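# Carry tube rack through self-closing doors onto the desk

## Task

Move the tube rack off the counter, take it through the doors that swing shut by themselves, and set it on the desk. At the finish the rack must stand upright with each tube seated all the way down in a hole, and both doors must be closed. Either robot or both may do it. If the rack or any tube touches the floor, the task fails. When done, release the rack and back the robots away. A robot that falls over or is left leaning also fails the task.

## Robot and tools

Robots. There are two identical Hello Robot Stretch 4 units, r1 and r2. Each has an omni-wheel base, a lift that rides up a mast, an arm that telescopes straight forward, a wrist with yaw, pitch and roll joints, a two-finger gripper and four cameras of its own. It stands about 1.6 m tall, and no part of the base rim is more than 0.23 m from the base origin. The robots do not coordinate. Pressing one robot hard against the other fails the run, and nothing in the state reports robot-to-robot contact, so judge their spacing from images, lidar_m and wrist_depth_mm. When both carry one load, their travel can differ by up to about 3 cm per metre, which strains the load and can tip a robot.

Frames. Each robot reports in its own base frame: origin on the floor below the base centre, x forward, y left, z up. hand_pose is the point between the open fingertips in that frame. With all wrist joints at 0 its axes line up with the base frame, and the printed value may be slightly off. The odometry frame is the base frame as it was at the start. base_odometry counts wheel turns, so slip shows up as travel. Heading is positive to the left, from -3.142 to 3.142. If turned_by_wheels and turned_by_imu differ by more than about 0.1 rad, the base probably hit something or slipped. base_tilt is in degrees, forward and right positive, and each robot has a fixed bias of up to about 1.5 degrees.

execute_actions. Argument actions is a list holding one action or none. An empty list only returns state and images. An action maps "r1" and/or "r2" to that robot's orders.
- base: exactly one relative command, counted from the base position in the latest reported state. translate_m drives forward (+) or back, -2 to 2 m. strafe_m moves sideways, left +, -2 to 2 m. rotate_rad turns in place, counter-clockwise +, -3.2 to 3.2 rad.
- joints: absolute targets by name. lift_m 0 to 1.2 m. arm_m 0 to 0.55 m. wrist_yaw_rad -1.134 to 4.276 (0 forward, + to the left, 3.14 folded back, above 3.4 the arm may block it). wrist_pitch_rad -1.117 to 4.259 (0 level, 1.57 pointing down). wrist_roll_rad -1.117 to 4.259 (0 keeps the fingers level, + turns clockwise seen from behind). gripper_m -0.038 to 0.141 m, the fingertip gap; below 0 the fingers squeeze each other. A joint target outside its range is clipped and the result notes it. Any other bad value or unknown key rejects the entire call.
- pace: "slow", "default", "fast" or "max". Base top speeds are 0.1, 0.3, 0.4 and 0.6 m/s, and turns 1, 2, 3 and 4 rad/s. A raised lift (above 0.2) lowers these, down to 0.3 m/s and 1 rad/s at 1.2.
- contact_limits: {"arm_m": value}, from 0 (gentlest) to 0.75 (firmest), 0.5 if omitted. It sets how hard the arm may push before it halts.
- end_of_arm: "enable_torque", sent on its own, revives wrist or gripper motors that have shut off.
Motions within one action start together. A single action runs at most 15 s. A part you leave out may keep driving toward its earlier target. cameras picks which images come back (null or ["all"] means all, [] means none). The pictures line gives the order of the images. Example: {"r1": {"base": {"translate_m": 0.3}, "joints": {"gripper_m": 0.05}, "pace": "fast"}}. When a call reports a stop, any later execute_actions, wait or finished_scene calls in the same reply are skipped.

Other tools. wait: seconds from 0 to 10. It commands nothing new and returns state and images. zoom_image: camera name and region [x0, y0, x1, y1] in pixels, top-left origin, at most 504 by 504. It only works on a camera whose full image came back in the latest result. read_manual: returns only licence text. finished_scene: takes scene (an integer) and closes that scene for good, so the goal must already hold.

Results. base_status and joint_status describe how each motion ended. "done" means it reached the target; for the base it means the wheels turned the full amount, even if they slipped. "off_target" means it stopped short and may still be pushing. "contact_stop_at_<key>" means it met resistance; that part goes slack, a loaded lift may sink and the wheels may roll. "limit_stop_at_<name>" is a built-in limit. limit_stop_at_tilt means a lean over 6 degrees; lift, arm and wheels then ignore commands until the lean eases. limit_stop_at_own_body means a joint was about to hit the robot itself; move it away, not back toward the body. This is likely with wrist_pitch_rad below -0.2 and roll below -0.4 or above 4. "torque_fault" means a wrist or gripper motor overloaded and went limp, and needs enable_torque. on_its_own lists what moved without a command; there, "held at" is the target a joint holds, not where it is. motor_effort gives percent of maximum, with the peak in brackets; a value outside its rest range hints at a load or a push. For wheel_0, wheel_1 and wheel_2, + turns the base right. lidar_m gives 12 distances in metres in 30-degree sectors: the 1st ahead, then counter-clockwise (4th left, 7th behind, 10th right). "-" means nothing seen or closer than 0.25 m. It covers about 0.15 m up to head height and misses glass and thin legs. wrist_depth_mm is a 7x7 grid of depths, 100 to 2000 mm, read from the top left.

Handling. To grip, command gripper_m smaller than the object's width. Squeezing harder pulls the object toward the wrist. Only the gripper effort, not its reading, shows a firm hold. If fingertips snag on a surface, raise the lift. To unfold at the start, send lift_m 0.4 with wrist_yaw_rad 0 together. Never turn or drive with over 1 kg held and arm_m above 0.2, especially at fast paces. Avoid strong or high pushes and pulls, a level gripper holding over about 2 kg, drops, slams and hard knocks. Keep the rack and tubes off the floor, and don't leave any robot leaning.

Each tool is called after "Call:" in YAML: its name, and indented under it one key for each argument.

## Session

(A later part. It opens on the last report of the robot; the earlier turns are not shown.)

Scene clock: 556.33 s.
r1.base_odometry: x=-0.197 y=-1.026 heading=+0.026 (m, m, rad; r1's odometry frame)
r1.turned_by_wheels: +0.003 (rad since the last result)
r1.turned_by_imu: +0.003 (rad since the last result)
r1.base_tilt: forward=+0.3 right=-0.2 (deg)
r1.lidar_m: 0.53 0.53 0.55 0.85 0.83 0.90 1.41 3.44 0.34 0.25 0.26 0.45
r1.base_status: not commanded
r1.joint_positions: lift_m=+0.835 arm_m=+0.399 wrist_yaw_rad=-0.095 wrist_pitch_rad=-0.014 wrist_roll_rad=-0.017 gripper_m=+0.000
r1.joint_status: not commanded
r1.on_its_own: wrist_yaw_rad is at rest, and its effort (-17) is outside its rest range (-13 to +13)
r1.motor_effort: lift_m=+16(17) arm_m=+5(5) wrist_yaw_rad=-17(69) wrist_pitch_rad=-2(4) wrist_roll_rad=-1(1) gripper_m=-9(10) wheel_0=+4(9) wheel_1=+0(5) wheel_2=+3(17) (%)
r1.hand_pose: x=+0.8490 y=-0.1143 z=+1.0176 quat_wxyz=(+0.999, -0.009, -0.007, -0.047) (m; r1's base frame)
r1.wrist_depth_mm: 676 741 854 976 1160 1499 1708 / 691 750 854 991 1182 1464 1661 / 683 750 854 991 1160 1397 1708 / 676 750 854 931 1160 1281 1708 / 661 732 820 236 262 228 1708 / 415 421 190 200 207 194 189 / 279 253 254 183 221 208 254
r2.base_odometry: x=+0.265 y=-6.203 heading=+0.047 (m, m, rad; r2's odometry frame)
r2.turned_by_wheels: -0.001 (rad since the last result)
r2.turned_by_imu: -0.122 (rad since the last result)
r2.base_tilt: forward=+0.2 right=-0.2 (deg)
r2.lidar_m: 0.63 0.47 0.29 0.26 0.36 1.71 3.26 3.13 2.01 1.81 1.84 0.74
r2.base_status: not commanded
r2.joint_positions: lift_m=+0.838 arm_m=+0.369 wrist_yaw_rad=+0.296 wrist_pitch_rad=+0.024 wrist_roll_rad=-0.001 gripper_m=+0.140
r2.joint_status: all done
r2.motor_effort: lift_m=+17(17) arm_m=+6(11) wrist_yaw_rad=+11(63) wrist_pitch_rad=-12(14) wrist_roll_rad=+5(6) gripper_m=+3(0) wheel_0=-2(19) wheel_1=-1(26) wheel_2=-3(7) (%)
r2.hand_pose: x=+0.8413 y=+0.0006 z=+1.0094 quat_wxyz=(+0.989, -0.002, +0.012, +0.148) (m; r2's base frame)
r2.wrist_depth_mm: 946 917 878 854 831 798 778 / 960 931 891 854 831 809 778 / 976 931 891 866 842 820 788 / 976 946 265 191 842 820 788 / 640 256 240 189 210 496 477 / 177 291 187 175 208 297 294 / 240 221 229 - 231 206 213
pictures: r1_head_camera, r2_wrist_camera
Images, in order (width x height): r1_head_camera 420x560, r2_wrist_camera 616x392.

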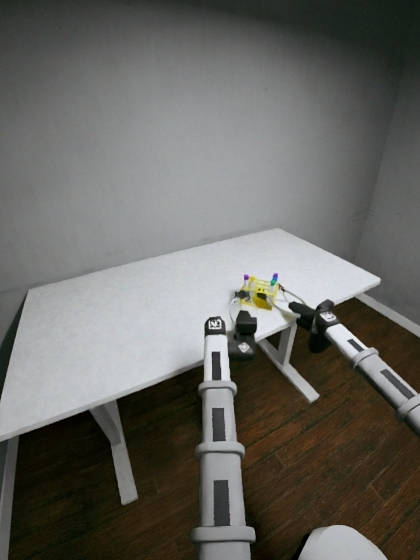

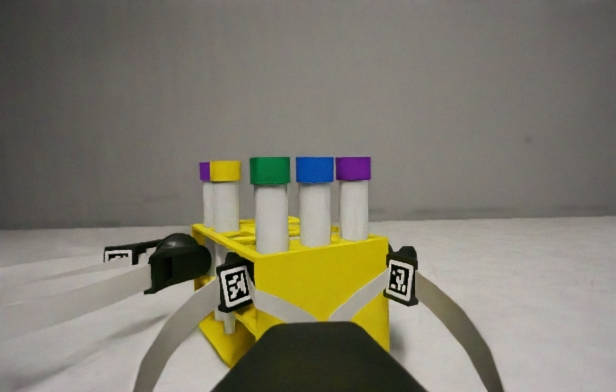

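Call:
execute_actions:
  actions:
    - {"r1":{"joints":{"arm_m":0.0},"base":{"strafe_m":0.2}},"r2":{"joints":{"wrist_yaw_rad":0,"lift_m":0.842},"pace":"slow"}}
  cameras: []

Call:
execute_actions:
  actions:
    - {"r1":{"base":{"translate_m":-1.0}},"r2":{"base":{"rotate_rad":0.12},"joints":{"arm_m":0.5},"pace":"slow"}}
  cameras: []

Call:
execute_actions:
  actions:
    - {"r2":{"base":{"translate_m":0.45},"pace":"slow"}}
  cameras: ["r2_wrist_camera"]

Call:
execute_actions:
  actions:
    - {"r2":{"joints":{"wrist_yaw_rad":-0.3},"base":{"strafe_m":0.08},"pace":"slow"}}
  cameras: ["r2_wrist_camera"]

Scene clock: 561.23 s.
r1.base_odometry: x=-0.202 y=-0.826 heading=+0.026 (m, m, rad; r1's odometry frame)
r1.turned_by_wheels: +0.000 (rad since the last result)
r1.turned_by_imu: -0.001 (rad since the last result)
r1.base_tilt: forward=+0.2 right=-0.3 (deg)
r1.lidar_m: 0.45 0.44 0.48 0.68 0.66 0.70 1.00 3.45 3.30 0.45 0.45 0.59
r1.base_status: done
r1.joint_positions: lift_m=+0.835 arm_m=+0.002 wrist_yaw_rad=-0.100 wrist_pitch_rad=-0.013 wrist_roll_rad=-0.017 gripper_m=+0.000
r1.joint_status: all done
joint sent to its limit — the command would take r1.arm_m past its lower limit, so that joint was sent only as far as its limit.
r1.motor_effort: lift_m=+16(16) arm_m=-5(0) wrist_yaw_rad=-1(16) wrist_pitch_rad=-5(5) wrist_roll_rad=-1(1) gripper_m=-6(10) wheel_0=+1(10) wheel_1=+0(9) wheel_2=+1(4) (%)
r1.hand_pose: x=+0.4516 y=-0.1158 z=+1.0172 quat_wxyz=(+0.999, -0.009, -0.006, -0.050) (m; r1's base frame)
r1.wrist_depth_mm: 904 1008 1138 1308 1537 1983 - / 917 1025 1160 1336 1618 1921 - / 891 1025 1160 1336 1576 1921 - / 917 991 1138 1336 1499 1863 - / 866 904 917 878 707 676 554 / 421 430 206 202 455 1098 - / 283 273 297 183 1430 1464 -
r2.base_odometry: x=+0.265 y=-6.203 heading=+0.048 (m, m, rad; r2's odometry frame)
r2.turned_by_wheels: +0.001 (rad since the last result)
r2.turned_by_imu: -0.001 (rad since the last result)
r2.base_tilt: forward=+0.2 right=-0.3 (deg)
r2.lidar_m: 0.65 0.56 0.44 0.44 1.28 1.73 3.25 3.11 2.00 1.83 1.84 0.72
r2.base_status: not commanded
r2.joint_positions: lift_m=+0.842 arm_m=+0.369 wrist_yaw_rad=+0.000 wrist_pitch_rad=+0.023 wrist_roll_rad=-0.001 gripper_m=+0.140
r2.joint_status: all done
r2.motor_effort: lift_m=+22(21) arm_m=+5(6) wrist_yaw_rad=-1(11) wrist_pitch_rad=-10(12) wrist_roll_rad=+5(6) gripper_m=-1(1) wheel_0=+1(2) wheel_1=+1(1) wheel_2=+0(3) (%)
r2.hand_pose: x=+0.8285 y=-0.0873 z=+1.0133 quat_wxyz=(+1.000, +0.000, +0.012, +0.000) (m; r2's base frame)
r2.wrist_depth_mm: 788 831 854 891 917 946 976 / 809 842 866 891 917 946 1008 / 809 842 866 891 931 960 991 / 820 854 253 204 931 960 1008 / 661 634 246 194 222 512 496 / 364 351 183 177 211 309 307 / 250 230 229 - 241 212 221
pictures: none
No camera images: the call's "cameras" was empty. Leave "cameras" out to get every camera's image.

Scene clock: 566.03 s.
r1.base_odometry: x=-1.202 y=-0.852 heading=+0.026 (m, m, rad; r1's odometry frame)
r1.turned_by_wheels: +0.000 (rad since the last result)
r1.turned_by_imu: +0.001 (rad since the last result)
r1.base_tilt: forward=+0.2 right=-0.3 (deg)
r1.lidar_m: 1.38 0.75 0.29 0.25 0.28 0.31 0.44 1.12 2.78 2.98 2.89 1.03
r1.base_status: done
r1.joint_positions: lift_m=+0.835 arm_m=+0.002 wrist_yaw_rad=-0.100 wrist_pitch_rad=-0.013 wrist_roll_rad=-0.017 gripper_m=+0.000
r1.joint_status: not commanded
r1.motor_effort: lift_m=+16(16) arm_m=-5(5) wrist_yaw_rad=-2(0) wrist_pitch_rad=-5(4) wrist_roll_rad=-1(1) gripper_m=-5(8) wheel_0=+0(6) wheel_1=-1(3) wheel_2=+0(8) (%)
r1.hand_pose: x=+0.4516 y=-0.1158 z=+1.0172 quat_wxyz=(+0.999, -0.009, -0.006, -0.050) (m; r1's base frame)
r1.wrist_depth_mm: 1708 1863 - - - - - / 1708 1863 - - - - - / 1661 1863 - - - - 778 / 1618 1863 - - - 1078 798 / 1661 1708 - - - - - / 1661 1756 206 202 - - 904 / 1661 1576 - 182 - - 891
r2.base_odometry: x=+0.265 y=-6.203 heading=+0.167 (m, m, rad; r2's odometry frame)
r2.turned_by_wheels: +0.120 (rad since the last result)
r2.turned_by_imu: +0.120 (rad since the last result)
r2.base_tilt: forward=+0.2 right=-0.1 (deg)
r2.lidar_m: 0.68 0.69 0.95 1.26 0.82 1.88 3.29 2.69 1.93 1.82 1.88 0.70
r2.base_status: done
r2.joint_positions: lift_m=+0.842 arm_m=+0.499 wrist_yaw_rad=+0.000 wrist_pitch_rad=+0.023 wrist_roll_rad=-0.001 gripper_m=+0.140
r2.joint_status: all done
r2.motor_effort: lift_m=+22(22) arm_m=+5(8) wrist_yaw_rad=+0(1) wrist_pitch_rad=-9(9) wrist_roll_rad=+5(5) gripper_m=+3(3) wheel_0=-1(8) wheel_1=-1(5) wheel_2=-1(6) (%)
r2.hand_pose: x=+0.9584 y=-0.0874 z=+1.0133 quat_wxyz=(+1.000, +0.000, +0.011, +0.000) (m; r2's base frame)
r2.wrist_depth_mm: 715 723 732 723 741 741 732 / 732 723 723 732 741 741 750 / 732 732 741 741 741 750 750 / 732 741 267 196 759 759 759 / 668 634 246 194 222 512 496 / 362 351 183 177 211 309 306 / 250 229 229 - 241 212 221
pictures: none
No camera images: the call's "cameras" was empty. Leave "cameras" out to get every camera's image.

Scene clock: 571.80 s.
r1.base_odometry: x=-1.202 y=-0.852 heading=+0.026 (m, m, rad; r1's odometry frame)
r1.turned_by_wheels: +0.000 (rad since the last result)
r1.turned_by_imu: -0.002 (rad since the last result)
r1.base_tilt: forward=+0.2 right=-0.2 (deg)
r1.lidar_m: 1.37 0.74 0.30 0.25 0.25 0.32 0.47 1.13 2.78 2.97 2.90 1.33
r1.base_status: not commanded
r1.joint_positions: lift_m=+0.835 arm_m=+0.002 wrist_yaw_rad=-0.100 wrist_pitch_rad=-0.013 wrist_roll_rad=-0.017 gripper_m=+0.000
r1.joint_status: not commanded
r1.motor_effort: lift_m=+17(16) arm_m=-5(5) wrist_yaw_rad=-1(1) wrist_pitch_rad=-5(5) wrist_roll_rad=-1(1) gripper_m=-9(3) wheel_0=+0(0) wheel_1=-1(0) wheel_2=+0(0) (%)
r1.hand_pose: x=+0.4516 y=-0.1158 z=+1.0172 quat_wxyz=(+0.999, -0.009, -0.006, -0.050) (m; r1's base frame)
r1.wrist_depth_mm: 1661 1863 - - 1182 - - / 1661 1921 - - - - - / 1661 1863 - - - - - / 1661 1863 - - 1255 - - / 1708 1708 1921 - - - - / 1661 1756 206 202 1255 - - / 1708 1618 1983 183 - - -
r2.base_odometry: x=+0.708 y=-6.128 heading=+0.168 (m, m, rad; r2's odometry frame)
r2.turned_by_wheels: +0.000 (rad since the last result)
r2.turned_by_imu: -0.005 (rad since the last result)
r2.base_tilt: forward=+0.0 right=-0.2 (deg)
r2.lidar_m: 0.25 0.25 0.31 1.28 1.33 1.09 3.79 2.67 1.90 1.82 0.34 0.25
r2.base_status: done
r2.joint_positions: lift_m=+0.842 arm_m=+0.499 wrist_yaw_rad=-0.004 wrist_pitch_rad=+0.020 wrist_roll_rad=+0.000 gripper_m=+0.140
r2.joint_status: not commanded
r2.motor_effort: lift_m=+20(21) arm_m=+5(5) wrist_yaw_rad=+12(15) wrist_pitch_rad=-2(9) wrist_roll_rad=+4(5) gripper_m=+1(2) wheel_0=+9(11) wheel_1=+7(8) wheel_2=-10(12) (%)
r2.hand_pose: x=+0.9581 y=-0.0885 z=+1.0141 quat_wxyz=(+1.000, +0.000, +0.010, -0.002) (m; r2's base frame)
r2.wrist_depth_mm: 289 291 293 296 297 298 300 / 291 293 294 297 298 301 304 / 294 296 297 300 301 303 306 / 296 298 175 186 304 306 309 / 298 300 167 179 306 309 310 / 301 301 163 173 281 310 314 / 254 240 161 - 245 216 225
pictures: r2_wrist_camera
Images, in order (width x height): r2_wrist_camera 616x392.

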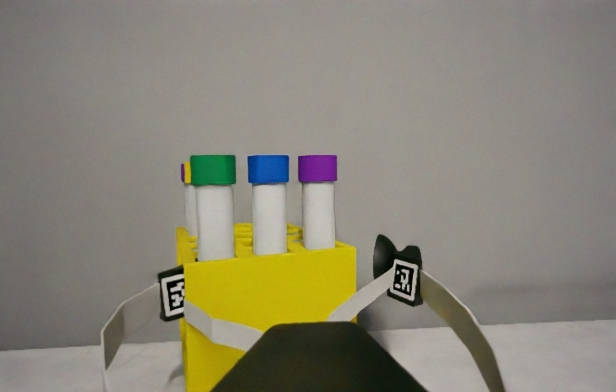

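Scene clock: 573.73 s.
r1.base_odometry: x=-1.202 y=-0.852 heading=+0.026 (m, m, rad; r1's odometry frame)
r1.turned_by_wheels: +0.000 (rad since the last result)
r1.turned_by_imu: -0.001 (rad since the last result)
r1.base_tilt: forward=+0.2 right=-0.2 (deg)
r1.lidar_m: 1.27 0.76 0.30 0.25 0.26 0.33 0.45 1.11 2.77 2.98 2.89 1.26
r1.base_status: not commanded
r1.joint_positions: lift_m=+0.835 arm_m=+0.002 wrist_yaw_rad=-0.100 wrist_pitch_rad=-0.013 wrist_roll_rad=-0.017 gripper_m=+0.000
r1.joint_status: not commanded
r1.motor_effort: lift_m=+16(17) arm_m=-5(5) wrist_yaw_rad=-2(0) wrist_pitch_rad=-5(6) wrist_roll_rad=-1(1) gripper_m=-2(7) wheel_0=+0(0) wheel_1=-1(1) wheel_2=-1(0) (%)
r1.hand_pose: x=+0.4516 y=-0.1158 z=+1.0172 quat_wxyz=(+0.999, -0.009, -0.006, -0.050) (m; r1's base frame)
r1.wrist_depth_mm: 1708 1808 - - 1205 - - / 1661 1863 - - - - - / 1661 1863 - - - - - / 1661 1863 - - 1182 - - / 1661 1661 - - - - - / 1576 1756 206 201 - - - / 1661 1661 - 183 1229 - -
r2.base_odometry: x=+0.695 y=-6.049 heading=+0.168 (m, m, rad; r2's odometry frame)
r2.turned_by_wheels: +0.000 (rad since the last result)
r2.turned_by_imu: +0.000 (rad since the last result)
r2.base_tilt: forward=+0.3 right=-0.2 (deg)
r2.lidar_m: 0.25 0.25 0.34 1.21 1.25 1.02 3.78 2.79 1.98 1.88 0.33 0.25
r2.base_status: done
r2.joint_positions: lift_m=+0.842 arm_m=+0.499 wrist_yaw_rad=-0.300 wrist_pitch_rad=+0.023 wrist_roll_rad=+0.000 gripper_m=+0.140
r2.joint_status: all done
r2.motor_effort: lift_m=+21(20) arm_m=+5(5) wrist_yaw_rad=+0(13) wrist_pitch_rad=-9(9) wrist_roll_rad=+4(5) gripper_m=+2(2) wheel_0=+0(9) wheel_1=+2(10) wheel_2=+1(9) (%)
r2.hand_pose: x=+0.9198 y=-0.1687 z=+1.0135 quat_wxyz=(+0.989, +0.002, +0.011, -0.149) (m; r2's base frame)
r2.wrist_depth_mm: 273 291 312 340 366 402 439 / 274 294 315 340 368 404 442 / 274 293 317 343 373 410 445 / 271 296 309 345 375 413 452 / 214 213 211 347 375 410 452 / 215 210 196 163 279 289 309 / 220 216 209 - 242 224 223
pictures: r2_wrist_camera
Images, in order (width x height): r2_wrist_camera 616x392.

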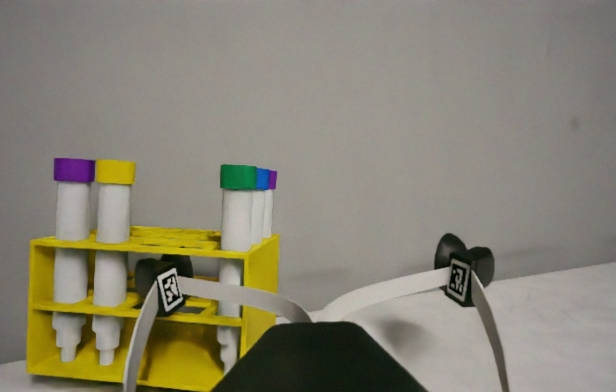

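Call:
execute_actions:
  actions:
    - {"r2":{"base":{"translate_m":-0.45},"joints":{"lift_m":0.838,"wrist_yaw_rad":-0.15},"pace":"slow"},"r1":{"base":{"translate_m":1.0},"joints":{"lift_m":1.15,"wrist_yaw_rad":0,"wrist_pitch_rad":0.9}}}
  cameras: []

Call:
execute_actions:
  actions:
    - {"r1":{"base":{"strafe_m":-0.08},"joints":{"arm_m":0.5},"pace":"slow"}}
  cameras: ["r1_wrist_camera","r1_head_camera"]

Scene clock: 581.67 s.
r1.base_odometry: x=-0.202 y=-0.826 heading=+0.026 (m, m, rad; r1's odometry frame)
r1.turned_by_wheels: +0.000 (rad since the last result)
r1.turned_by_imu: -0.006 (rad since the last result)
r1.base_tilt: forward=+0.2 right=-0.3 (deg)
r1.lidar_m: 0.46 0.44 0.48 0.67 0.65 0.71 1.02 3.46 0.48 0.36 0.43 0.53
r1.base_status: done
r1.joint_positions: lift_m=+1.150 arm_m=+0.002 wrist_yaw_rad=+0.000 wrist_pitch_rad=+0.901 wrist_roll_rad=-0.017 gripper_m=+0.000
r1.joint_status: all done
r1.motor_effort: lift_m=+21(21) arm_m=-5(5) wrist_yaw_rad=-1(2) wrist_pitch_rad=-1(5) wrist_roll_rad=-1(1) gripper_m=-5(6) wheel_0=-1(5) wheel_1=+0(1) wheel_2=+2(8) (%)
r1.hand_pose: x=+0.3523 y=-0.0874 z=+1.1018 quat_wxyz=(+0.900, -0.008, +0.435, +0.004) (m; r1's base frame)
r1.wrist_depth_mm: 676 691 699 683 668 397 715 / 591 585 591 603 597 452 351 / 512 512 521 521 544 1863 1983 / 452 455 459 1618 1708 1708 1756 / 404 424 1499 1537 1537 1576 1537 / 1308 1308 206 201 1397 1366 1397 / 1229 1205 1229 182 1205 1281 1255
r2.base_odometry: x=+0.251 y=-6.124 heading=+0.168 (m, m, rad; r2's odometry frame)
r2.turned_by_wheels: +0.000 (rad since the last result)
r2.turned_by_imu: +0.000 (rad since the last result)
r2.base_tilt: forward=+0.3 right=-0.1 (deg)
r2.lidar_m: 0.67 0.47 0.38 0.39 1.24 1.78 3.30 2.80 2.00 1.91 0.99 0.70
r2.base_status: done
r2.joint_positions: lift_m=+0.838 arm_m=+0.499 wrist_yaw_rad=-0.150 wrist_pitch_rad=+0.022 wrist_roll_rad=+0.000 gripper_m=+0.140
r2.joint_status: all done
r2.motor_effort: lift_m=+15(19) arm_m=+5(5) wrist_yaw_rad=+0(3) wrist_pitch_rad=-8(8) wrist_roll_rad=+4(4) gripper_m=-1(0) wheel_0=+0(7) wheel_1=-1(3) wheel_2=+1(5) (%)
r2.hand_pose: x=+0.9422 y=-0.1296 z=+1.0100 quat_wxyz=(+0.997, +0.001, +0.011, -0.075) (m; r2's base frame)
r2.wrist_depth_mm: 668 699 723 759 788 820 866 / 676 699 741 759 788 831 866 / 676 707 741 768 798 831 878 / 676 715 723 768 809 842 891 / 214 211 206 544 530 439 484 / 215 211 196 163 271 281 298 / 216 213 208 - 235 218 216
pictures: none
No camera images: the call's "cameras" was empty. Leave "cameras" out to get every camera's image.

Scene clock: 587.93 s.
r1.base_odometry: x=-0.200 y=-0.905 heading=+0.026 (m, m, rad; r1's odometry frame)
r1.turned_by_wheels: +0.000 (rad since the last result)
r1.turned_by_imu: -0.002 (rad since the last result)
r1.base_tilt: forward=+0.2 right=-0.3 (deg)
r1.lidar_m: 0.49 0.47 0.50 0.74 0.71 0.77 1.12 3.48 0.37 0.28 0.32 0.48
r1.base_status: done
r1.joint_positions: lift_m=+1.150 arm_m=+0.499 wrist_yaw_rad=+0.000 wrist_pitch_rad=+0.901 wrist_roll_rad=-0.017 gripper_m=+0.000
r1.joint_status: all done
r1.motor_effort: lift_m=+21(21) arm_m=+5(4) wrist_yaw_rad=-2(0) wrist_pitch_rad=-1(1) wrist_roll_rad=-1(1) gripper_m=-6(5) wheel_0=+2(4) wheel_1=-2(6) wheel_2=+1(0) (%)
r1.hand_pose: x=+0.8490 y=-0.0874 z=+1.1018 quat_wxyz=(+0.900, -0.008, +0.435, +0.004) (m; r1's base frame)
r1.wrist_depth_mm: 559 615 668 699 715 715 732 / 569 585 585 591 603 615 621 / 504 512 517 517 525 525 535 / 445 452 459 452 347 466 466 / 404 407 410 303 322 415 407 / 364 368 206 202 327 370 368 / 334 334 330 183 330 340 277
r2.base_odometry: x=+0.251 y=-6.124 heading=+0.168 (m, m, rad; r2's odometry frame)
r2.turned_by_wheels: +0.000 (rad since the last result)
r2.turned_by_imu: -0.003 (rad since the last result)
r2.base_tilt: forward=+0.2 right=-0.2 (deg)
r2.lidar_m: 0.67 0.49 0.31 0.31 1.22 1.78 3.29 2.80 2.00 1.90 0.99 0.71
r2.base_status: not commanded
r2.joint_positions: lift_m=+0.838 arm_m=+0.499 wrist_yaw_rad=-0.150 wrist_pitch_rad=+0.022 wrist_roll_rad=+0.000 gripper_m=+0.140
r2.joint_status: not commanded
r2.motor_effort: lift_m=+15(16) arm_m=+4(5) wrist_yaw_rad=+2(1) wrist_pitch_rad=-8(8) wrist_roll_rad=+4(3) gripper_m=+0(0) wheel_0=+0(0) wheel_1=-1(1) wheel_2=+1(1) (%)
r2.hand_pose: x=+0.9422 y=-0.1296 z=+1.0100 quat_wxyz=(+0.997, +0.001, +0.011, -0.075) (m; r2's base frame)
r2.wrist_depth_mm: 668 699 723 759 788 820 854 / 676 707 732 750 788 831 866 / 683 707 732 768 798 831 866 / 676 715 723 778 809 842 878 / 214 211 205 544 525 439 488 / 215 210 196 163 272 281 300 / 217 213 208 - 236 218 217
pictures: r1_head_camera, r1_wrist_camera
Images, in order (width x height): r1_head_camera 420x560, r1_wrist_camera 616x392.

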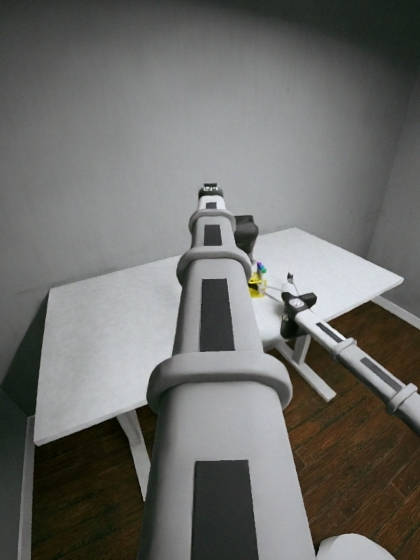

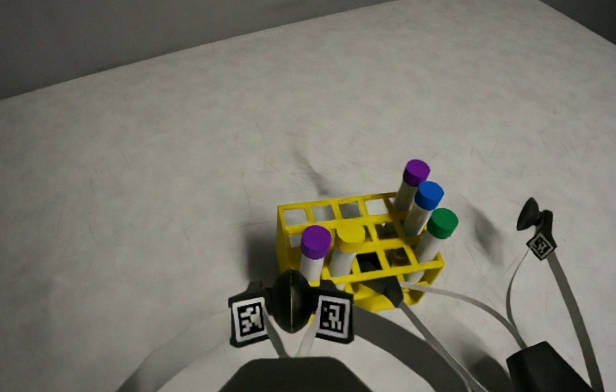

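Call:
execute_actions:
  actions:
    - {"r1":{"base":{"translate_m":0.05},"joints":{"arm_m":0.55,"wrist_yaw_rad":-0.25},"pace":"slow"}}
  cameras: []

Call:
execute_actions:
  actions:
    - {"r1":{"joints":{"lift_m":1.06},"pace":"slow"}}
  cameras: ["r1_wrist_camera"]

Scene clock: 591.07 s.
r1.base_odometry: x=-0.150 y=-0.904 heading=+0.027 (m, m, rad; r1's odometry frame)
r1.turned_by_wheels: +0.000 (rad since the last result)
r1.turned_by_imu: -0.001 (rad since the last result)
r1.base_tilt: forward=+0.2 right=-0.2 (deg)
r1.lidar_m: 0.46 0.42 0.47 0.78 0.74 0.79 1.14 3.52 0.31 0.27 0.39 0.45
r1.base_status: done
r1.joint_positions: lift_m=+1.150 arm_m=+0.549 wrist_yaw_rad=-0.250 wrist_pitch_rad=+0.901 wrist_roll_rad=-0.017 gripper_m=+0.000
r1.joint_status: all done
r1.motor_effort: lift_m=+21(21) arm_m=+5(5) wrist_yaw_rad=-1(6) wrist_pitch_rad=-1(1) wrist_roll_rad=-1(1) gripper_m=-2(9) wheel_0=+2(3) wheel_1=+0(1) wheel_2=+0(8) (%)
r1.hand_pose: x=+0.8719 y=-0.1290 z=+1.1018 quat_wxyz=(+0.894, +0.047, +0.433, -0.108) (m; r1's base frame)
r1.wrist_depth_mm: 504 580 668 699 715 715 1576 / 539 585 585 585 603 603 615 / 512 512 517 517 517 530 530 / 449 452 455 459 459 466 469 / 402 407 410 410 410 407 418 / 364 366 206 201 270 375 375 / 336 336 218 183 270 342 342
r2.base_odometry: x=+0.251 y=-6.124 heading=+0.168 (m, m, rad; r2's odometry frame)
r2.turned_by_wheels: +0.000 (rad since the last result)
r2.turned_by_imu: -0.001 (rad since the last result)
r2.base_tilt: forward=+0.1 right=+0.0 (deg)
r2.lidar_m: 0.68 0.38 0.30 0.31 1.21 1.79 3.31 2.80 2.00 1.90 0.98 0.71
r2.base_status: not commanded
r2.joint_positions: lift_m=+0.838 arm_m=+0.499 wrist_yaw_rad=-0.150 wrist_pitch_rad=+0.022 wrist_roll_rad=+0.000 gripper_m=+0.140
r2.joint_status: not commanded
r2.motor_effort: lift_m=+15(15) arm_m=+5(5) wrist_yaw_rad=+0(1) wrist_pitch_rad=-8(8) wrist_roll_rad=+4(4) gripper_m=-1(2) wheel_0=+0(0) wheel_1=-1(1) wheel_2=+1(1) (%)
r2.hand_pose: x=+0.9422 y=-0.1296 z=+1.0100 quat_wxyz=(+0.997, +0.001, +0.011, -0.075) (m; r2's base frame)
r2.wrist_depth_mm: 211 691 723 750 778 820 866 / 668 204 723 759 788 831 866 / 676 220 732 759 798 842 878 / 676 715 723 768 809 842 878 / 214 211 206 549 530 439 484 / 215 210 196 163 271 281 300 / 216 213 208 - 236 218 216
pictures: none
No camera images: the call's "cameras" was empty. Leave "cameras" out to get every camera's image.

Scene clock: 592.67 s.
r1.base_odometry: x=-0.150 y=-0.904 heading=+0.026 (m, m, rad; r1's odometry frame)
r1.turned_by_wheels: -0.001 (rad since the last result)
r1.turned_by_imu: +0.002 (rad since the last result)
r1.base_tilt: forward=+0.2 right=-0.2 (deg)
r1.lidar_m: 0.44 0.43 0.47 0.77 0.74 0.78 1.15 3.50 0.33 0.29 0.37 0.46
r1.base_status: not commanded
r1.joint_positions: lift_m=+1.074 arm_m=+0.549 wrist_yaw_rad=-0.253 wrist_pitch_rad=+0.882 wrist_roll_rad=-0.017 gripper_m=+0.000
r1.joint_status: lift_m contact_stop (moved -0.076 of -0.090)
r1.on_its_own: lift_m is slack since a contact_stop (your +1.060 is given up); wrist_pitch_rad is at rest, and its effort (+53) is outside its rest range (-23 to +23)
r1.motor_effort: lift_m=+11(19) arm_m=+4(5) wrist_yaw_rad=+8(10) wrist_pitch_rad=+53(64) wrist_roll_rad=-1(1) gripper_m=-4(6) wheel_0=+0(2) wheel_1=-1(1) wheel_2=-3(3) (%)
r1.hand_pose: x=+0.8758 y=-0.1305 z=+1.0296 quat_wxyz=(+0.897, +0.046, +0.425, -0.110) (m; r1's base frame)
r1.wrist_depth_mm: 500 554 609 615 621 621 640 / 492 500 504 512 521 525 539 / 427 430 433 439 445 449 452 / 375 375 382 387 382 389 392 / 334 336 342 265 231 340 334 / 300 303 189 198 229 310 309 / 278 274 168 159 225 277 289
r2.base_odometry: x=+0.251 y=-6.124 heading=+0.168 (m, m, rad; r2's odometry frame)
r2.turned_by_wheels: +0.000 (rad since the last result)
r2.turned_by_imu: +0.000 (rad since the last result)
r2.base_tilt: forward=+0.1 right=+0.0 (deg)
r2.lidar_m: 0.69 0.38 0.32 0.32 1.23 1.78 3.29 2.80 2.01 1.90 0.99 0.69
r2.base_status: not commanded
r2.joint_positions: lift_m=+0.838 arm_m=+0.499 wrist_yaw_rad=-0.149 wrist_pitch_rad=+0.028 wrist_roll_rad=-0.003 gripper_m=+0.140
r2.joint_status: not commanded
r2.motor_effort: lift_m=+17(17) arm_m=+3(4) wrist_yaw_rad=-2(6) wrist_pitch_rad=-23(23) wrist_roll_rad=+12(11) gripper_m=+1(3) wheel_0=+1(2) wheel_1=+1(1) wheel_2=+1(1) (%)
r2.hand_pose: x=+0.9425 y=-0.1292 z=+1.0083 quat_wxyz=(+0.997, +0.000, +0.014, -0.074) (m; r2's base frame)
r2.wrist_depth_mm: 157 699 723 741 778 820 842 / 661 699 723 759 788 820 866 / 218 204 732 768 798 831 866 / 208 206 234 768 809 831 878 / 212 206 207 508 500 418 462 / 211 208 206 164 262 271 289 / 216 212 218 - 227 211 210
pictures: r1_wrist_camera
Images, in order (width x height): r1_wrist_camera 616x392.

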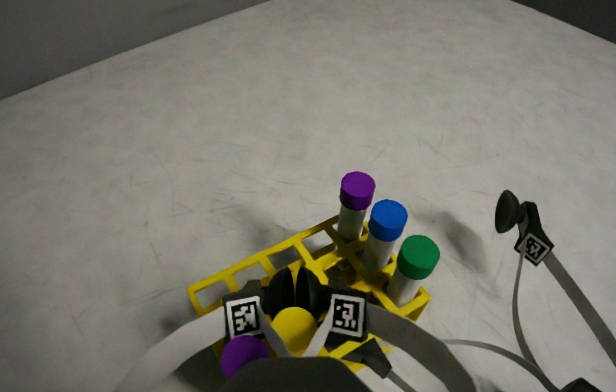

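Pinned. Lower r2 slightly and retract.

Call:
execute_actions:
  actions:
    - {"r2":{"joints":{"lift_m":0.832,"arm_m":0.35},"pace":"slow"}}
  cameras: ["r1_wrist_camera","r2_wrist_camera"]

Scene clock: 596.10 s.
r1.base_odometry: x=-0.150 y=-0.904 heading=+0.026 (m, m, rad; r1's odometry frame)
r1.turned_by_wheels: +0.000 (rad since the last result)
r1.turned_by_imu: -0.001 (rad since the last result)
r1.base_tilt: forward=+0.3 right=-0.3 (deg)
r1.lidar_m: 0.45 0.42 0.49 0.76 0.74 0.79 1.16 3.53 0.33 0.28 0.35 0.44
r1.base_status: not commanded
r1.joint_positions: lift_m=+1.085 arm_m=+0.549 wrist_yaw_rad=-0.250 wrist_pitch_rad=+0.901 wrist_roll_rad=-0.017 gripper_m=+0.000
r1.joint_status: not commanded
r1.on_its_own: lift_m is slack since a contact_stop (your +1.060 is given up)
r1.motor_effort: lift_m=+19(19) arm_m=+4(4) wrist_yaw_rad=+0(17) wrist_pitch_rad=+0(34) wrist_roll_rad=-1(1) gripper_m=-4(7) wheel_0=+0(2) wheel_1=-1(2) wheel_2=+1(5) (%)
r1.hand_pose: x=+0.8720 y=-0.1291 z=+1.0368 quat_wxyz=(+0.894, +0.047, +0.433, -0.109) (m; r1's base frame)
r1.wrist_depth_mm: 504 544 569 580 574 574 597 / 480 480 484 488 496 500 508 / 413 413 418 427 427 430 436 / 368 368 373 375 377 379 384 / 330 332 334 336 336 340 342 / 300 298 206 201 307 309 310 / 274 272 271 183 270 283 286
r2.base_odometry: x=+0.251 y=-6.124 heading=+0.168 (m, m, rad; r2's odometry frame)
r2.turned_by_wheels: +0.000 (rad since the last result)
r2.turned_by_imu: -0.001 (rad since the last result)
r2.base_tilt: forward=+0.2 right=-0.2 (deg)
r2.lidar_m: 0.67 0.39 0.31 0.33 1.23 1.78 3.31 2.79 2.01 1.90 0.98 0.72
r2.base_status: not commanded
r2.joint_positions: lift_m=+0.832 arm_m=+0.351 wrist_yaw_rad=-0.150 wrist_pitch_rad=+0.021 wrist_roll_rad=-0.001 gripper_m=+0.140
r2.joint_status: all done
r2.motor_effort: lift_m=+15(18) arm_m=-5(6) wrist_yaw_rad=+0(9) wrist_pitch_rad=-2(22) wrist_roll_rad=+4(12) gripper_m=-3(0) wheel_0=+1(1) wheel_1=+1(1) wheel_2=+1(3) (%)
r2.hand_pose: x=+0.7940 y=-0.1295 z=+1.0046 quat_wxyz=(+0.997, +0.000, +0.010, -0.075) (m; r2's base frame)
r2.wrist_depth_mm: 252 831 866 891 946 976 1025 / 283 303 878 917 960 991 1042 / 809 353 878 904 946 991 1042 / 809 349 252 917 946 991 1042 / 219 210 213 525 508 427 473 / 216 213 196 163 262 270 289 / 221 208 208 - 226 210 208
pictures: r1_wrist_camera, r2_wrist_camera
Images, in order (width x height): r1_wrist_camera 616x392, r2_wrist_camera 616x392.

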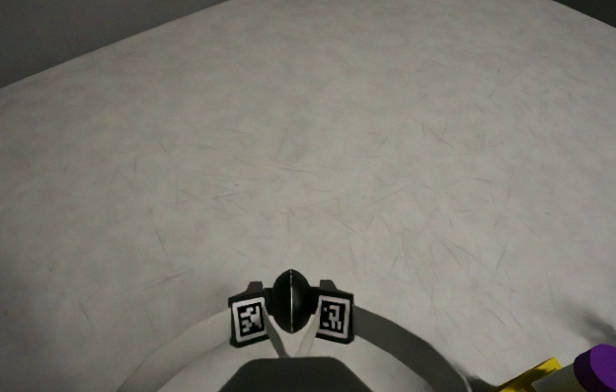

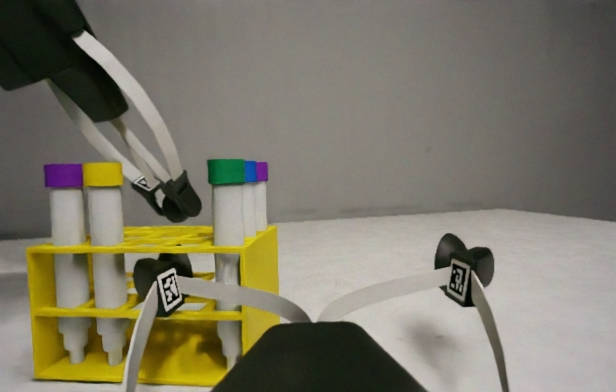

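Call:
execute_actions:
  actions:
    - {"r1":{"joints":{"lift_m":1.15}}}
  cameras: []

Call:
execute_actions:
  actions:
    - {"r2":{"joints":{"arm_m":0.5},"pace":"slow"}}
  cameras: []

Call:
execute_actions:
  actions:
    - {"r1":{"joints":{"lift_m":1.078},"pace":"slow"}}
  cameras: []

Call:
execute_actions:
  actions:
    - {"r2":{"joints":{"arm_m":0.38},"pace":"slow"}}
  cameras: ["r1_wrist_camera","r2_wrist_camera"]

Scene clock: 599.17 s.
r1.base_odometry: x=-0.150 y=-0.904 heading=+0.026 (m, m, rad; r1's odometry frame)
r1.turned_by_wheels: +0.000 (rad since the last result)
r1.turned_by_imu: -0.001 (rad since the last result)
r1.base_tilt: forward=+0.2 right=-0.2 (deg)
r1.lidar_m: 0.45 0.43 0.47 0.77 0.74 0.81 1.15 3.52 0.33 0.28 0.36 0.45
r1.base_status: not commanded
r1.joint_positions: lift_m=+1.150 arm_m=+0.549 wrist_yaw_rad=-0.250 wrist_pitch_rad=+0.901 wrist_roll_rad=-0.017 gripper_m=+0.000
r1.joint_status: all done
r1.motor_effort: lift_m=+21(23) arm_m=+4(4) wrist_yaw_rad=+0(0) wrist_pitch_rad=-1(1) wrist_roll_rad=+0(1) gripper_m=-5(6) wheel_0=+0(0) wheel_1=+0(1) wheel_2=+1(0) (%)
r1.hand_pose: x=+0.8720 y=-0.1291 z=+1.1018 quat_wxyz=(+0.894, +0.047, +0.433, -0.109) (m; r1's base frame)
r1.wrist_depth_mm: 504 574 661 707 699 699 1618 / 539 591 585 591 603 615 621 / 508 512 512 517 525 525 539 / 445 449 455 459 462 462 466 / 402 407 407 410 413 418 418 / 364 368 206 201 373 375 379 / 334 334 329 183 329 345 347
r2.base_odometry: x=+0.251 y=-6.124 heading=+0.168 (m, m, rad; r2's odometry frame)
r2.turned_by_wheels: +0.000 (rad since the last result)
r2.turned_by_imu: -0.001 (rad since the last result)
r2.base_tilt: forward=+0.3 right=-0.2 (deg)
r2.lidar_m: 0.66 0.39 0.30 0.32 1.23 1.81 3.30 2.79 2.00 1.90 1.00 0.70
r2.base_status: not commanded
r2.joint_positions: lift_m=+0.832 arm_m=+0.351 wrist_yaw_rad=-0.150 wrist_pitch_rad=+0.021 wrist_roll_rad=-0.001 gripper_m=+0.140
r2.joint_status: not commanded
r2.motor_effort: lift_m=+15(15) arm_m=-5(5) wrist_yaw_rad=+1(1) wrist_pitch_rad=-2(3) wrist_roll_rad=+6(4) gripper_m=+3(1) wheel_0=+1(1) wheel_1=+1(1) wheel_2=+1(1) (%)
r2.hand_pose: x=+0.7940 y=-0.1295 z=+1.0046 quat_wxyz=(+0.997, +0.000, +0.010, -0.075) (m; r2's base frame)
r2.wrist_depth_mm: 798 820 866 891 931 976 1025 / 820 364 866 891 946 991 1025 / 820 831 878 917 946 991 1042 / 809 854 252 931 960 991 1060 / 218 210 213 525 512 424 469 / 216 213 196 163 262 271 289 / 221 208 208 - 227 210 208
pictures: none
No camera images: the call's "cameras" was empty. Leave "cameras" out to get every camera's image.

Scene clock: 601.93 s.
r1.base_odometry: x=-0.150 y=-0.904 heading=+0.026 (m, m, rad; r1's odometry frame)
r1.turned_by_wheels: +0.000 (rad since the last result)
r1.turned_by_imu: -0.001 (rad since the last result)
r1.base_tilt: forward=+0.2 right=-0.2 (deg)
r1.lidar_m: 0.46 0.42 0.48 0.76 0.73 0.79 1.17 3.51 0.33 0.29 0.36 0.45
r1.base_status: not commanded
r1.joint_positions: lift_m=+1.150 arm_m=+0.549 wrist_yaw_rad=-0.250 wrist_pitch_rad=+0.901 wrist_roll_rad=-0.017 gripper_m=+0.000
r1.joint_status: not commanded
r1.motor_effort: lift_m=+21(21) arm_m=+4(4) wrist_yaw_rad=-1(0) wrist_pitch_rad=-1(1) wrist_roll_rad=-1(1) gripper_m=-7(6) wheel_0=+0(0) wheel_1=-1(0) wheel_2=+1(0) (%)
r1.hand_pose: x=+0.8720 y=-0.1291 z=+1.1018 quat_wxyz=(+0.894, +0.047, +0.433, -0.109) (m; r1's base frame)
r1.wrist_depth_mm: 500 574 668 707 715 715 1708 / 539 580 585 597 597 615 621 / 512 508 517 517 525 530 535 / 445 455 452 462 462 469 473 / 402 404 410 415 399 413 418 / 364 368 206 202 285 377 377 / 336 336 225 183 273 343 343
r2.base_odometry: x=+0.251 y=-6.124 heading=+0.168 (m, m, rad; r2's odometry frame)
r2.turned_by_wheels: +0.000 (rad since the last result)
r2.turned_by_imu: -0.001 (rad since the last result)
r2.base_tilt: forward=+0.3 right=-0.1 (deg)
r2.lidar_m: 0.67 0.39 0.30 0.32 1.23 1.76 3.29 2.79 1.99 1.90 0.99 0.70
r2.base_status: not commanded
r2.joint_positions: lift_m=+0.832 arm_m=+0.499 wrist_yaw_rad=-0.150 wrist_pitch_rad=+0.021 wrist_roll_rad=-0.001 gripper_m=+0.140
r2.joint_status: all done
r2.motor_effort: lift_m=+15(14) arm_m=+5(8) wrist_yaw_rad=+0(1) wrist_pitch_rad=-3(2) wrist_roll_rad=+5(4) gripper_m=-1(0) wheel_0=+1(1) wheel_1=+1(1) wheel_2=+1(1) (%)
r2.hand_pose: x=+0.9421 y=-0.1296 z=+1.0046 quat_wxyz=(+0.997, +0.000, +0.010, -0.075) (m; r2's base frame)
r2.wrist_depth_mm: 212 699 723 750 788 820 854 / 661 213 723 759 798 820 866 / 683 699 732 759 788 831 866 / 676 715 228 768 809 842 878 / 477 216 211 466 512 424 469 / 224 215 196 163 262 270 289 / 222 211 206 - 226 209 208
pictures: none
No camera images: the call's "cameras" was empty. Leave "cameras" out to get every camera's image.

Scene clock: 603.50 s.
r1.base_odometry: x=-0.150 y=-0.904 heading=+0.026 (m, m, rad; r1's odometry frame)
r1.turned_by_wheels: +0.000 (rad since the last result)
r1.turned_by_imu: +0.003 (rad since the last result)
r1.base_tilt: forward=+0.2 right=-0.3 (deg)
r1.lidar_m: 0.46 0.44 0.46 0.78 0.74 0.80 1.15 3.52 0.33 0.29 0.38 0.44
r1.base_status: not commanded
r1.joint_positions: lift_m=+1.123 arm_m=+0.549 wrist_yaw_rad=-0.253 wrist_pitch_rad=+0.886 wrist_roll_rad=-0.017 gripper_m=+0.000
r1.joint_status: lift_m contact_stop (moved -0.027 of -0.072)
r1.on_its_own: lift_m is slack since a contact_stop (your +1.078 is given up); wrist_pitch_rad is at rest, and its effort (+43) is outside its rest range (-23 to +23)
r1.motor_effort: lift_m=+13(23) arm_m=+4(4) wrist_yaw_rad=+9(13) wrist_pitch_rad=+43(75) wrist_roll_rad=+0(1) gripper_m=-4(9) wheel_0=+0(1) wheel_1=-2(3) wheel_2=-3(5) (%)
r1.hand_pose: x=+0.8750 y=-0.1303 z=+1.0779 quat_wxyz=(+0.897, +0.046, +0.426, -0.110) (m; r1's base frame)
r1.wrist_depth_mm: 496 569 661 715 715 715 1618 / 530 574 580 585 603 603 615 / 492 504 504 504 508 512 521 / 433 436 442 449 452 452 455 / 389 389 394 397 384 392 402 / 349 353 191 200 240 355 357 / 320 319 312 162 262 329 327
r2.base_odometry: x=+0.251 y=-6.124 heading=+0.168 (m, m, rad; r2's odometry frame)
r2.turned_by_wheels: +0.000 (rad since the last result)
r2.turned_by_imu: -0.001 (rad since the last result)
r2.base_tilt: forward=+0.2 right=-0.3 (deg)
r2.lidar_m: 0.67 0.35 0.30 0.33 1.24 1.77 3.30 2.82 2.01 1.90 0.98 0.70
r2.base_status: not commanded
r2.joint_positions: lift_m=+0.832 arm_m=+0.499 wrist_yaw_rad=-0.149 wrist_pitch_rad=+0.021 wrist_roll_rad=-0.001 gripper_m=+0.140
r2.joint_status: not commanded
r2.motor_effort: lift_m=+15(15) arm_m=+3(5) wrist_yaw_rad=-4(4) wrist_pitch_rad=-5(5) wrist_roll_rad=+5(4) gripper_m=+0(1) wheel_0=+1(1) wheel_1=+1(1) wheel_2=+1(1) (%)
r2.hand_pose: x=+0.9426 y=-0.1292 z=+1.0044 quat_wxyz=(+0.997, +0.001, +0.011, -0.074) (m; r2's base frame)
r2.wrist_depth_mm: 219 699 723 759 788 820 854 / 224 229 723 759 788 831 866 / 676 217 732 768 798 831 878 / 668 224 224 768 809 842 866 / 539 216 200 459 504 424 466 / 289 217 195 165 259 268 286 / 224 216 216 - 224 208 207
pictures: none
No camera images: the call's "cameras" was empty. Leave "cameras" out to get every camera's image.

not run: a stop came earlier in this reply.

On a cap; hold there and pull.

Call:
execute_actions:
  actions:
    - {"r1":{"joints":{"lift_m":1.124},"pace":"slow"},"r2":{"joints":{"arm_m":0.38},"pace":"slow"}}
  cameras: ["r1_wrist_camera","r2_wrist_camera"]

Scene clock: 606.90 s.
r1.base_odometry: x=-0.150 y=-0.904 heading=+0.026 (m, m, rad; r1's odometry frame)
r1.turned_by_wheels: +0.000 (rad since the last result)
r1.turned_by_imu: -0.001 (rad since the last result)
r1.base_tilt: forward=+0.2 right=-0.3 (deg)
r1.lidar_m: 0.45 0.42 0.46 0.77 0.75 0.80 1.17 3.52 0.33 0.28 0.37 0.42
r1.base_status: not commanded
r1.joint_positions: lift_m=+1.124 arm_m=+0.549 wrist_yaw_rad=-0.250 wrist_pitch_rad=+0.901 wrist_roll_rad=-0.017 gripper_m=+0.000
r1.joint_status: all done
r1.motor_effort: lift_m=+18(18) arm_m=+4(4) wrist_yaw_rad=-2(11) wrist_pitch_rad=-2(30) wrist_roll_rad=+0(0) gripper_m=-7(4) wheel_0=+0(1) wheel_1=-1(2) wheel_2=+1(2) (%)
r1.hand_pose: x=+0.8720 y=-0.1290 z=+1.0761 quat_wxyz=(+0.894, +0.047, +0.433, -0.109) (m; r1's base frame)
r1.wrist_depth_mm: 500 574 634 647 661 661 668 / 525 549 544 559 559 559 585 / 469 473 477 480 488 488 488 / 418 418 418 427 433 436 433 / 373 377 379 379 382 387 389 / 338 338 206 202 349 351 349 / 310 307 307 182 307 245 310
r2.base_odometry: x=+0.251 y=-6.124 heading=+0.168 (m, m, rad; r2's odometry frame)
r2.turned_by_wheels: +0.000 (rad since the last result)
r2.turned_by_imu: -0.002 (rad since the last result)
r2.base_tilt: forward=+0.3 right=-0.1 (deg)
r2.lidar_m: 0.68 0.35 0.31 0.34 1.23 1.78 3.30 2.78 2.00 1.89 1.00 0.71
r2.base_status: not commanded
r2.joint_positions: lift_m=+0.832 arm_m=+0.381 wrist_yaw_rad=-0.150 wrist_pitch_rad=+0.021 wrist_roll_rad=-0.001 gripper_m=+0.140
r2.joint_status: all done
r2.motor_effort: lift_m=+15(15) arm_m=-5(10) wrist_yaw_rad=+0(6) wrist_pitch_rad=-3(5) wrist_roll_rad=+5(5) gripper_m=+0(5) wheel_0=+1(1) wheel_1=+1(1) wheel_2=+0(1) (%)
r2.hand_pose: x=+0.8240 y=-0.1295 z=+1.0046 quat_wxyz=(+0.997, +0.000, +0.010, -0.075) (m; r2's base frame)
r2.wrist_depth_mm: 264 809 831 866 904 946 1008 / 768 798 842 878 917 946 1008 / 788 330 842 878 917 976 1008 / 788 347 220 891 931 960 1025 / 477 214 200 466 512 424 473 / 227 216 196 163 260 270 289 / 222 213 206 - 226 210 208
pictures: r1_wrist_camera, r2_wrist_camera
Images, in order (width x height): r1_wrist_camera 616x392, r2_wrist_camera 616x392.

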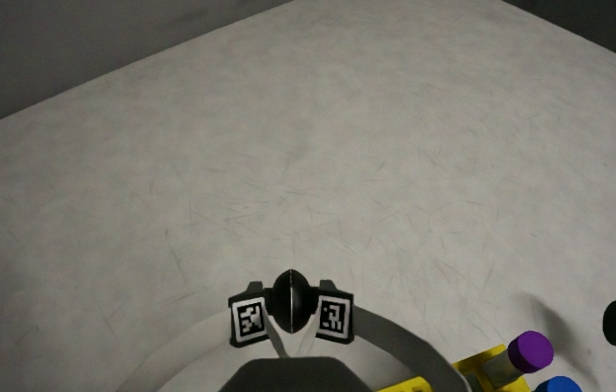

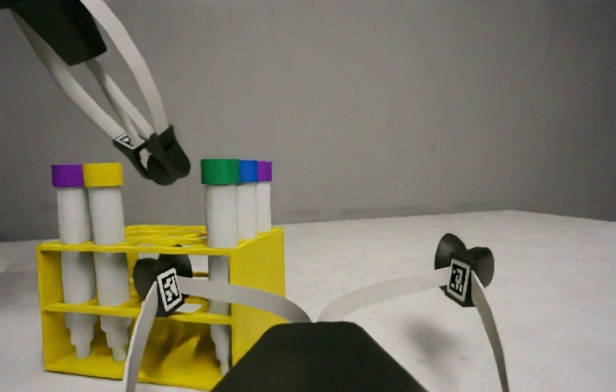

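Call:
execute_actions:
  actions:
    - {"r1":{"joints":{"lift_m":1.16}}}
  cameras: []

Call:
execute_actions:
  actions:
    - {"r2":{"joints":{"arm_m":0.5},"base":{"translate_m":0.09},"pace":"slow"}}
  cameras: []

Call:
execute_actions:
  actions:
    - {"r1":{"joints":{"lift_m":1.066},"pace":"slow"}}
  cameras: ["r1_wrist_camera","r2_wrist_camera"]

Call:
execute_actions:
  actions:
    - {"r2":{"joints":{"arm_m":0.4},"pace":"slow"}}
  cameras: ["r1_wrist_camera","r2_wrist_camera"]

Scene clock: 609.57 s.
r1.base_odometry: x=-0.150 y=-0.904 heading=+0.026 (m, m, rad; r1's odometry frame)
r1.turned_by_wheels: +0.000 (rad since the last result)
r1.turned_by_imu: -0.001 (rad since the last result)
r1.base_tilt: forward=+0.2 right=-0.3 (deg)
r1.lidar_m: 0.45 0.42 0.48 0.76 0.74 0.80 1.16 3.52 0.32 0.28 0.37 0.45
r1.base_status: not commanded
r1.joint_positions: lift_m=+1.160 arm_m=+0.549 wrist_yaw_rad=-0.250 wrist_pitch_rad=+0.901 wrist_roll_rad=-0.017 gripper_m=+0.000
r1.joint_status: all done
r1.motor_effort: lift_m=+21(21) arm_m=+4(4) wrist_yaw_rad=+0(2) wrist_pitch_rad=-1(1) wrist_roll_rad=+0(1) gripper_m=-4(8) wheel_0=+0(0) wheel_1=-1(1) wheel_2=+0(1) (%)
r1.hand_pose: x=+0.8720 y=-0.1290 z=+1.1118 quat_wxyz=(+0.894, +0.047, +0.433, -0.109) (m; r1's base frame)
r1.wrist_depth_mm: 500 574 661 732 732 732 1661 / 535 585 609 615 615 627 634 / 521 525 530 535 535 544 544 / 459 462 466 473 473 477 480 / 413 418 418 424 427 427 430 / 375 377 206 202 387 389 387 / 343 342 340 183 338 273 355
r2.base_odometry: x=+0.251 y=-6.124 heading=+0.168 (m, m, rad; r2's odometry frame)
r2.turned_by_wheels: +0.000 (rad since the last result)
r2.turned_by_imu: -0.001 (rad since the last result)
r2.base_tilt: forward=+0.2 right=-0.2 (deg)
r2.lidar_m: 0.67 0.35 0.32 0.32 1.24 1.79 3.28 2.78 1.99 1.90 0.99 0.70
r2.base_status: not commanded
r2.joint_positions: lift_m=+0.832 arm_m=+0.381 wrist_yaw_rad=-0.150 wrist_pitch_rad=+0.021 wrist_roll_rad=-0.001 gripper_m=+0.140
r2.joint_status: not commanded
r2.motor_effort: lift_m=+15(16) arm_m=-5(5) wrist_yaw_rad=-1(0) wrist_pitch_rad=-2(3) wrist_roll_rad=+5(5) gripper_m=+2(0) wheel_0=+1(1) wheel_1=+1(1) wheel_2=+0(0) (%)
r2.hand_pose: x=+0.8240 y=-0.1295 z=+1.0046 quat_wxyz=(+0.997, +0.000, +0.010, -0.075) (m; r2's base frame)
r2.wrist_depth_mm: 759 798 842 866 917 946 991 / 778 332 854 878 917 946 1008 / 788 798 842 878 917 960 1008 / 778 831 220 891 931 960 1025 / 480 214 200 466 517 427 469 / 227 216 196 163 262 270 289 / 222 212 206 - 226 209 208
pictures: none
No camera images: the call's "cameras" was empty. Leave "cameras" out to get every camera's image.

Scene clock: 612.03 s.
r1.base_odometry: x=-0.150 y=-0.904 heading=+0.026 (m, m, rad; r1's odometry frame)
r1.turned_by_wheels: +0.000 (rad since the last result)
r1.turned_by_imu: -0.001 (rad since the last result)
r1.base_tilt: forward=+0.2 right=-0.3 (deg)
r1.lidar_m: 0.45 0.44 0.45 0.76 0.75 0.79 1.13 3.53 0.33 0.25 0.26 0.47
r1.base_status: not commanded
r1.joint_positions: lift_m=+1.160 arm_m=+0.549 wrist_yaw_rad=-0.250 wrist_pitch_rad=+0.901 wrist_roll_rad=-0.017 gripper_m=+0.000
r1.joint_status: not commanded
r1.motor_effort: lift_m=+21(21) arm_m=+4(4) wrist_yaw_rad=-1(1) wrist_pitch_rad=-1(1) wrist_roll_rad=+0(0) gripper_m=-4(6) wheel_0=+0(0) wheel_1=-1(1) wheel_2=+1(1) (%)
r1.hand_pose: x=+0.8720 y=-0.1290 z=+1.1118 quat_wxyz=(+0.894, +0.047, +0.433, -0.109) (m; r1's base frame)
r1.wrist_depth_mm: 504 574 668 723 732 732 1708 / 535 585 603 615 621 621 640 / 525 521 530 530 535 539 544 / 462 466 469 459 462 477 484 / 415 413 320 342 427 430 427 / 373 377 206 201 377 384 387 / 343 343 343 183 294 290 355
r2.base_odometry: x=+0.340 y=-6.109 heading=+0.168 (m, m, rad; r2's odometry frame)
r2.turned_by_wheels: +0.000 (rad since the last result)
r2.turned_by_imu: -0.002 (rad since the last result)
r2.base_tilt: forward=+0.3 right=-0.2 (deg)
r2.lidar_m: 0.58 0.44 0.27 0.28 1.23 1.79 3.40 2.81 1.98 1.89 0.85 0.60
r2.base_status: done
r2.joint_positions: lift_m=+0.832 arm_m=+0.499 wrist_yaw_rad=-0.150 wrist_pitch_rad=+0.021 wrist_roll_rad=-0.001 gripper_m=+0.140
r2.joint_status: all done
r2.motor_effort: lift_m=+15(15) arm_m=+5(7) wrist_yaw_rad=+3(3) wrist_pitch_rad=-3(3) wrist_roll_rad=+5(5) gripper_m=+1(1) wheel_0=-1(3) wheel_1=+1(4) wheel_2=-1(5) (%)
r2.hand_pose: x=+0.9421 y=-0.1296 z=+1.0046 quat_wxyz=(+0.997, +0.000, +0.010, -0.075) (m; r2's base frame)
r2.wrist_depth_mm: 124 615 640 661 699 723 759 / 135 621 640 668 699 732 759 / 603 621 640 676 707 741 768 / 603 627 216 676 707 750 778 / 539 219 198 466 508 424 469 / 291 220 194 163 262 270 287 / 228 216 202 - 226 209 208
pictures: none
No camera images: the call's "cameras" was empty. Leave "cameras" out to get every camera's image.

Scene clock: 613.70 s.
r1.base_odometry: x=-0.150 y=-0.904 heading=+0.026 (m, m, rad; r1's odometry frame)
r1.turned_by_wheels: +0.000 (rad since the last result)
r1.turned_by_imu: -0.001 (rad since the last result)
r1.base_tilt: forward=+0.2 right=-0.3 (deg)
r1.lidar_m: 0.45 0.43 0.47 0.76 0.74 0.80 1.14 3.53 0.35 0.26 0.28 0.43
r1.base_status: not commanded
r1.joint_positions: lift_m=+1.066 arm_m=+0.549 wrist_yaw_rad=-0.250 wrist_pitch_rad=+0.901 wrist_roll_rad=-0.017 gripper_m=+0.000
r1.joint_status: all done
r1.motor_effort: lift_m=+16(19) arm_m=+4(4) wrist_yaw_rad=+1(1) wrist_pitch_rad=-1(2) wrist_roll_rad=-1(0) gripper_m=-8(9) wheel_0=+0(0) wheel_1=-1(1) wheel_2=+1(1) (%)
r1.hand_pose: x=+0.8720 y=-0.1290 z=+1.0182 quat_wxyz=(+0.894, +0.047, +0.433, -0.109) (m; r1's base frame)
r1.wrist_depth_mm: 500 512 530 535 544 539 544 / 449 449 452 439 462 466 473 / 389 389 291 278 397 397 407 / 345 336 256 260 351 353 355 / 309 304 296 304 310 312 319 / 278 281 206 201 282 218 215 / 257 255 254 183 253 204 191
r2.base_odometry: x=+0.340 y=-6.109 heading=+0.168 (m, m, rad; r2's odometry frame)
r2.turned_by_wheels: +0.000 (rad since the last result)
r2.turned_by_imu: -0.001 (rad since the last result)
r2.base_tilt: forward=+0.2 right=+0.1 (deg)
r2.lidar_m: 0.58 0.44 0.26 0.28 1.23 1.79 3.39 2.80 1.97 1.91 0.86 0.61
r2.base_status: not commanded
r2.joint_positions: lift_m=+0.832 arm_m=+0.499 wrist_yaw_rad=-0.150 wrist_pitch_rad=+0.021 wrist_roll_rad=-0.001 gripper_m=+0.140
r2.joint_status: not commanded
r2.motor_effort: lift_m=+15(15) arm_m=+5(5) wrist_yaw_rad=-1(2) wrist_pitch_rad=-3(2) wrist_roll_rad=+5(6) gripper_m=-1(1) wheel_0=-1(1) wheel_1=+1(1) wheel_2=-1(1) (%)
r2.hand_pose: x=+0.9421 y=-0.1296 z=+1.0046 quat_wxyz=(+0.997, +0.000, +0.010, -0.075) (m; r2's base frame)
r2.wrist_depth_mm: 597 609 640 668 699 723 750 / 603 621 640 668 699 732 768 / 603 621 647 676 707 732 778 / 597 634 216 676 715 741 778 / 123 219 198 466 508 424 466 / 126 211 194 164 260 268 287 / 222 216 201 - 226 209 208
pictures: r1_wrist_camera, r2_wrist_camera
Images, in order (width x height): r1_wrist_camera 616x392, r2_wrist_camera 616x392.

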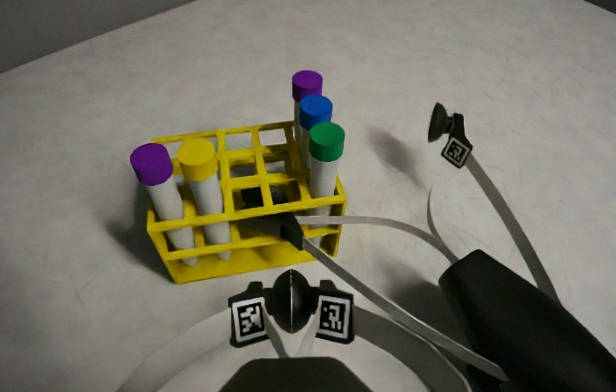

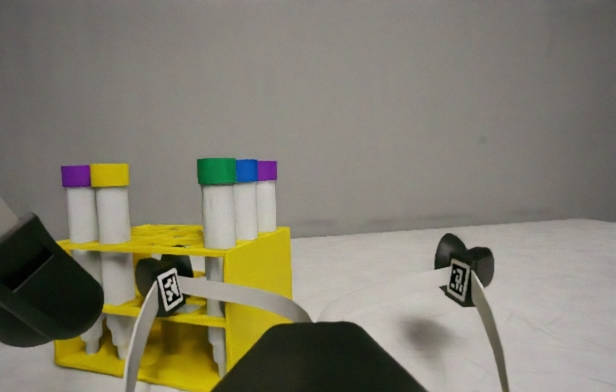

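Scene clock: 615.97 s.
r1.base_odometry: x=-0.150 y=-0.904 heading=+0.026 (m, m, rad; r1's odometry frame)
r1.turned_by_wheels: +0.000 (rad since the last result)
r1.turned_by_imu: -0.001 (rad since the last result)
r1.base_tilt: forward=+0.2 right=-0.2 (deg)
r1.lidar_m: 0.45 0.43 0.48 0.77 0.74 0.80 1.14 3.53 0.31 0.25 0.29 0.45
r1.base_status: not commanded
r1.joint_positions: lift_m=+1.066 arm_m=+0.549 wrist_yaw_rad=-0.254 wrist_pitch_rad=+0.907 wrist_roll_rad=-0.017 gripper_m=+0.000
r1.joint_status: not commanded
r1.motor_effort: lift_m=+17(17) arm_m=+4(4) wrist_yaw_rad=+9(8) wrist_pitch_rad=-19(20) wrist_roll_rad=+0(1) gripper_m=-7(8) wheel_0=+0(0) wheel_1=-1(1) wheel_2=-1(1) (%)
r1.hand_pose: x=+0.8702 y=-0.1292 z=+1.0171 quat_wxyz=(+0.892, +0.048, +0.436, -0.110) (m; r1's base frame)
r1.wrist_depth_mm: 496 508 521 525 530 535 544 / 436 436 445 442 449 459 466 / 382 382 389 394 397 399 404 / 340 342 345 232 256 217 347 / 304 309 310 211 227 196 304 / 276 281 273 201 211 254 286 / 254 254 249 181 251 260 260
r2.base_odometry: x=+0.340 y=-6.109 heading=+0.168 (m, m, rad; r2's odometry frame)
r2.turned_by_wheels: +0.000 (rad since the last result)
r2.turned_by_imu: -0.001 (rad since the last result)
r2.base_tilt: forward=+0.2 right=+0.0 (deg)
r2.lidar_m: 0.58 0.43 0.29 0.29 1.23 1.79 3.38 2.80 2.00 1.89 0.86 0.62
r2.base_status: not commanded
r2.joint_positions: lift_m=+0.832 arm_m=+0.401 wrist_yaw_rad=-0.151 wrist_pitch_rad=+0.017 wrist_roll_rad=+0.001 gripper_m=+0.140
r2.joint_status: all done
r2.motor_effort: lift_m=+14(15) arm_m=-7(7) wrist_yaw_rad=+1(3) wrist_pitch_rad=+7(7) wrist_roll_rad=+1(1) gripper_m=-2(2) wheel_0=-2(1) wheel_1=+1(1) wheel_2=-1(1) (%)
r2.hand_pose: x=+0.8442 y=-0.1297 z=+1.0055 quat_wxyz=(+0.997, +0.001, +0.009, -0.075) (m; r2's base frame)
r2.wrist_depth_mm: 676 707 741 768 788 831 878 / 169 707 741 768 798 842 878 / 185 715 741 768 809 854 891 / 221 229 301 224 809 854 891 / 569 220 213 218 469 504 488 / 351 259 183 188 267 278 296 / 239 222 216 - 230 213 212
pictures: r1_wrist_camera, r2_wrist_camera
Images, in order (width x height): r1_wrist_camera 616x392, r2_wrist_camera 616x392.

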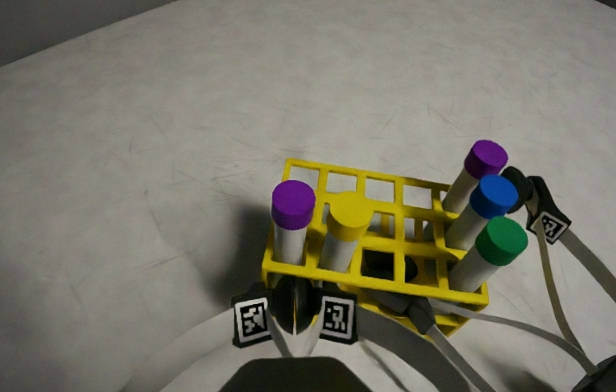

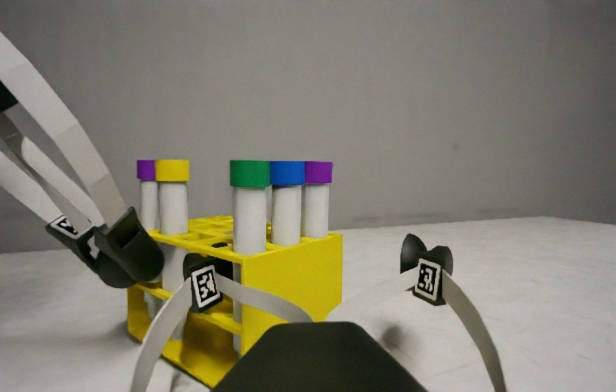

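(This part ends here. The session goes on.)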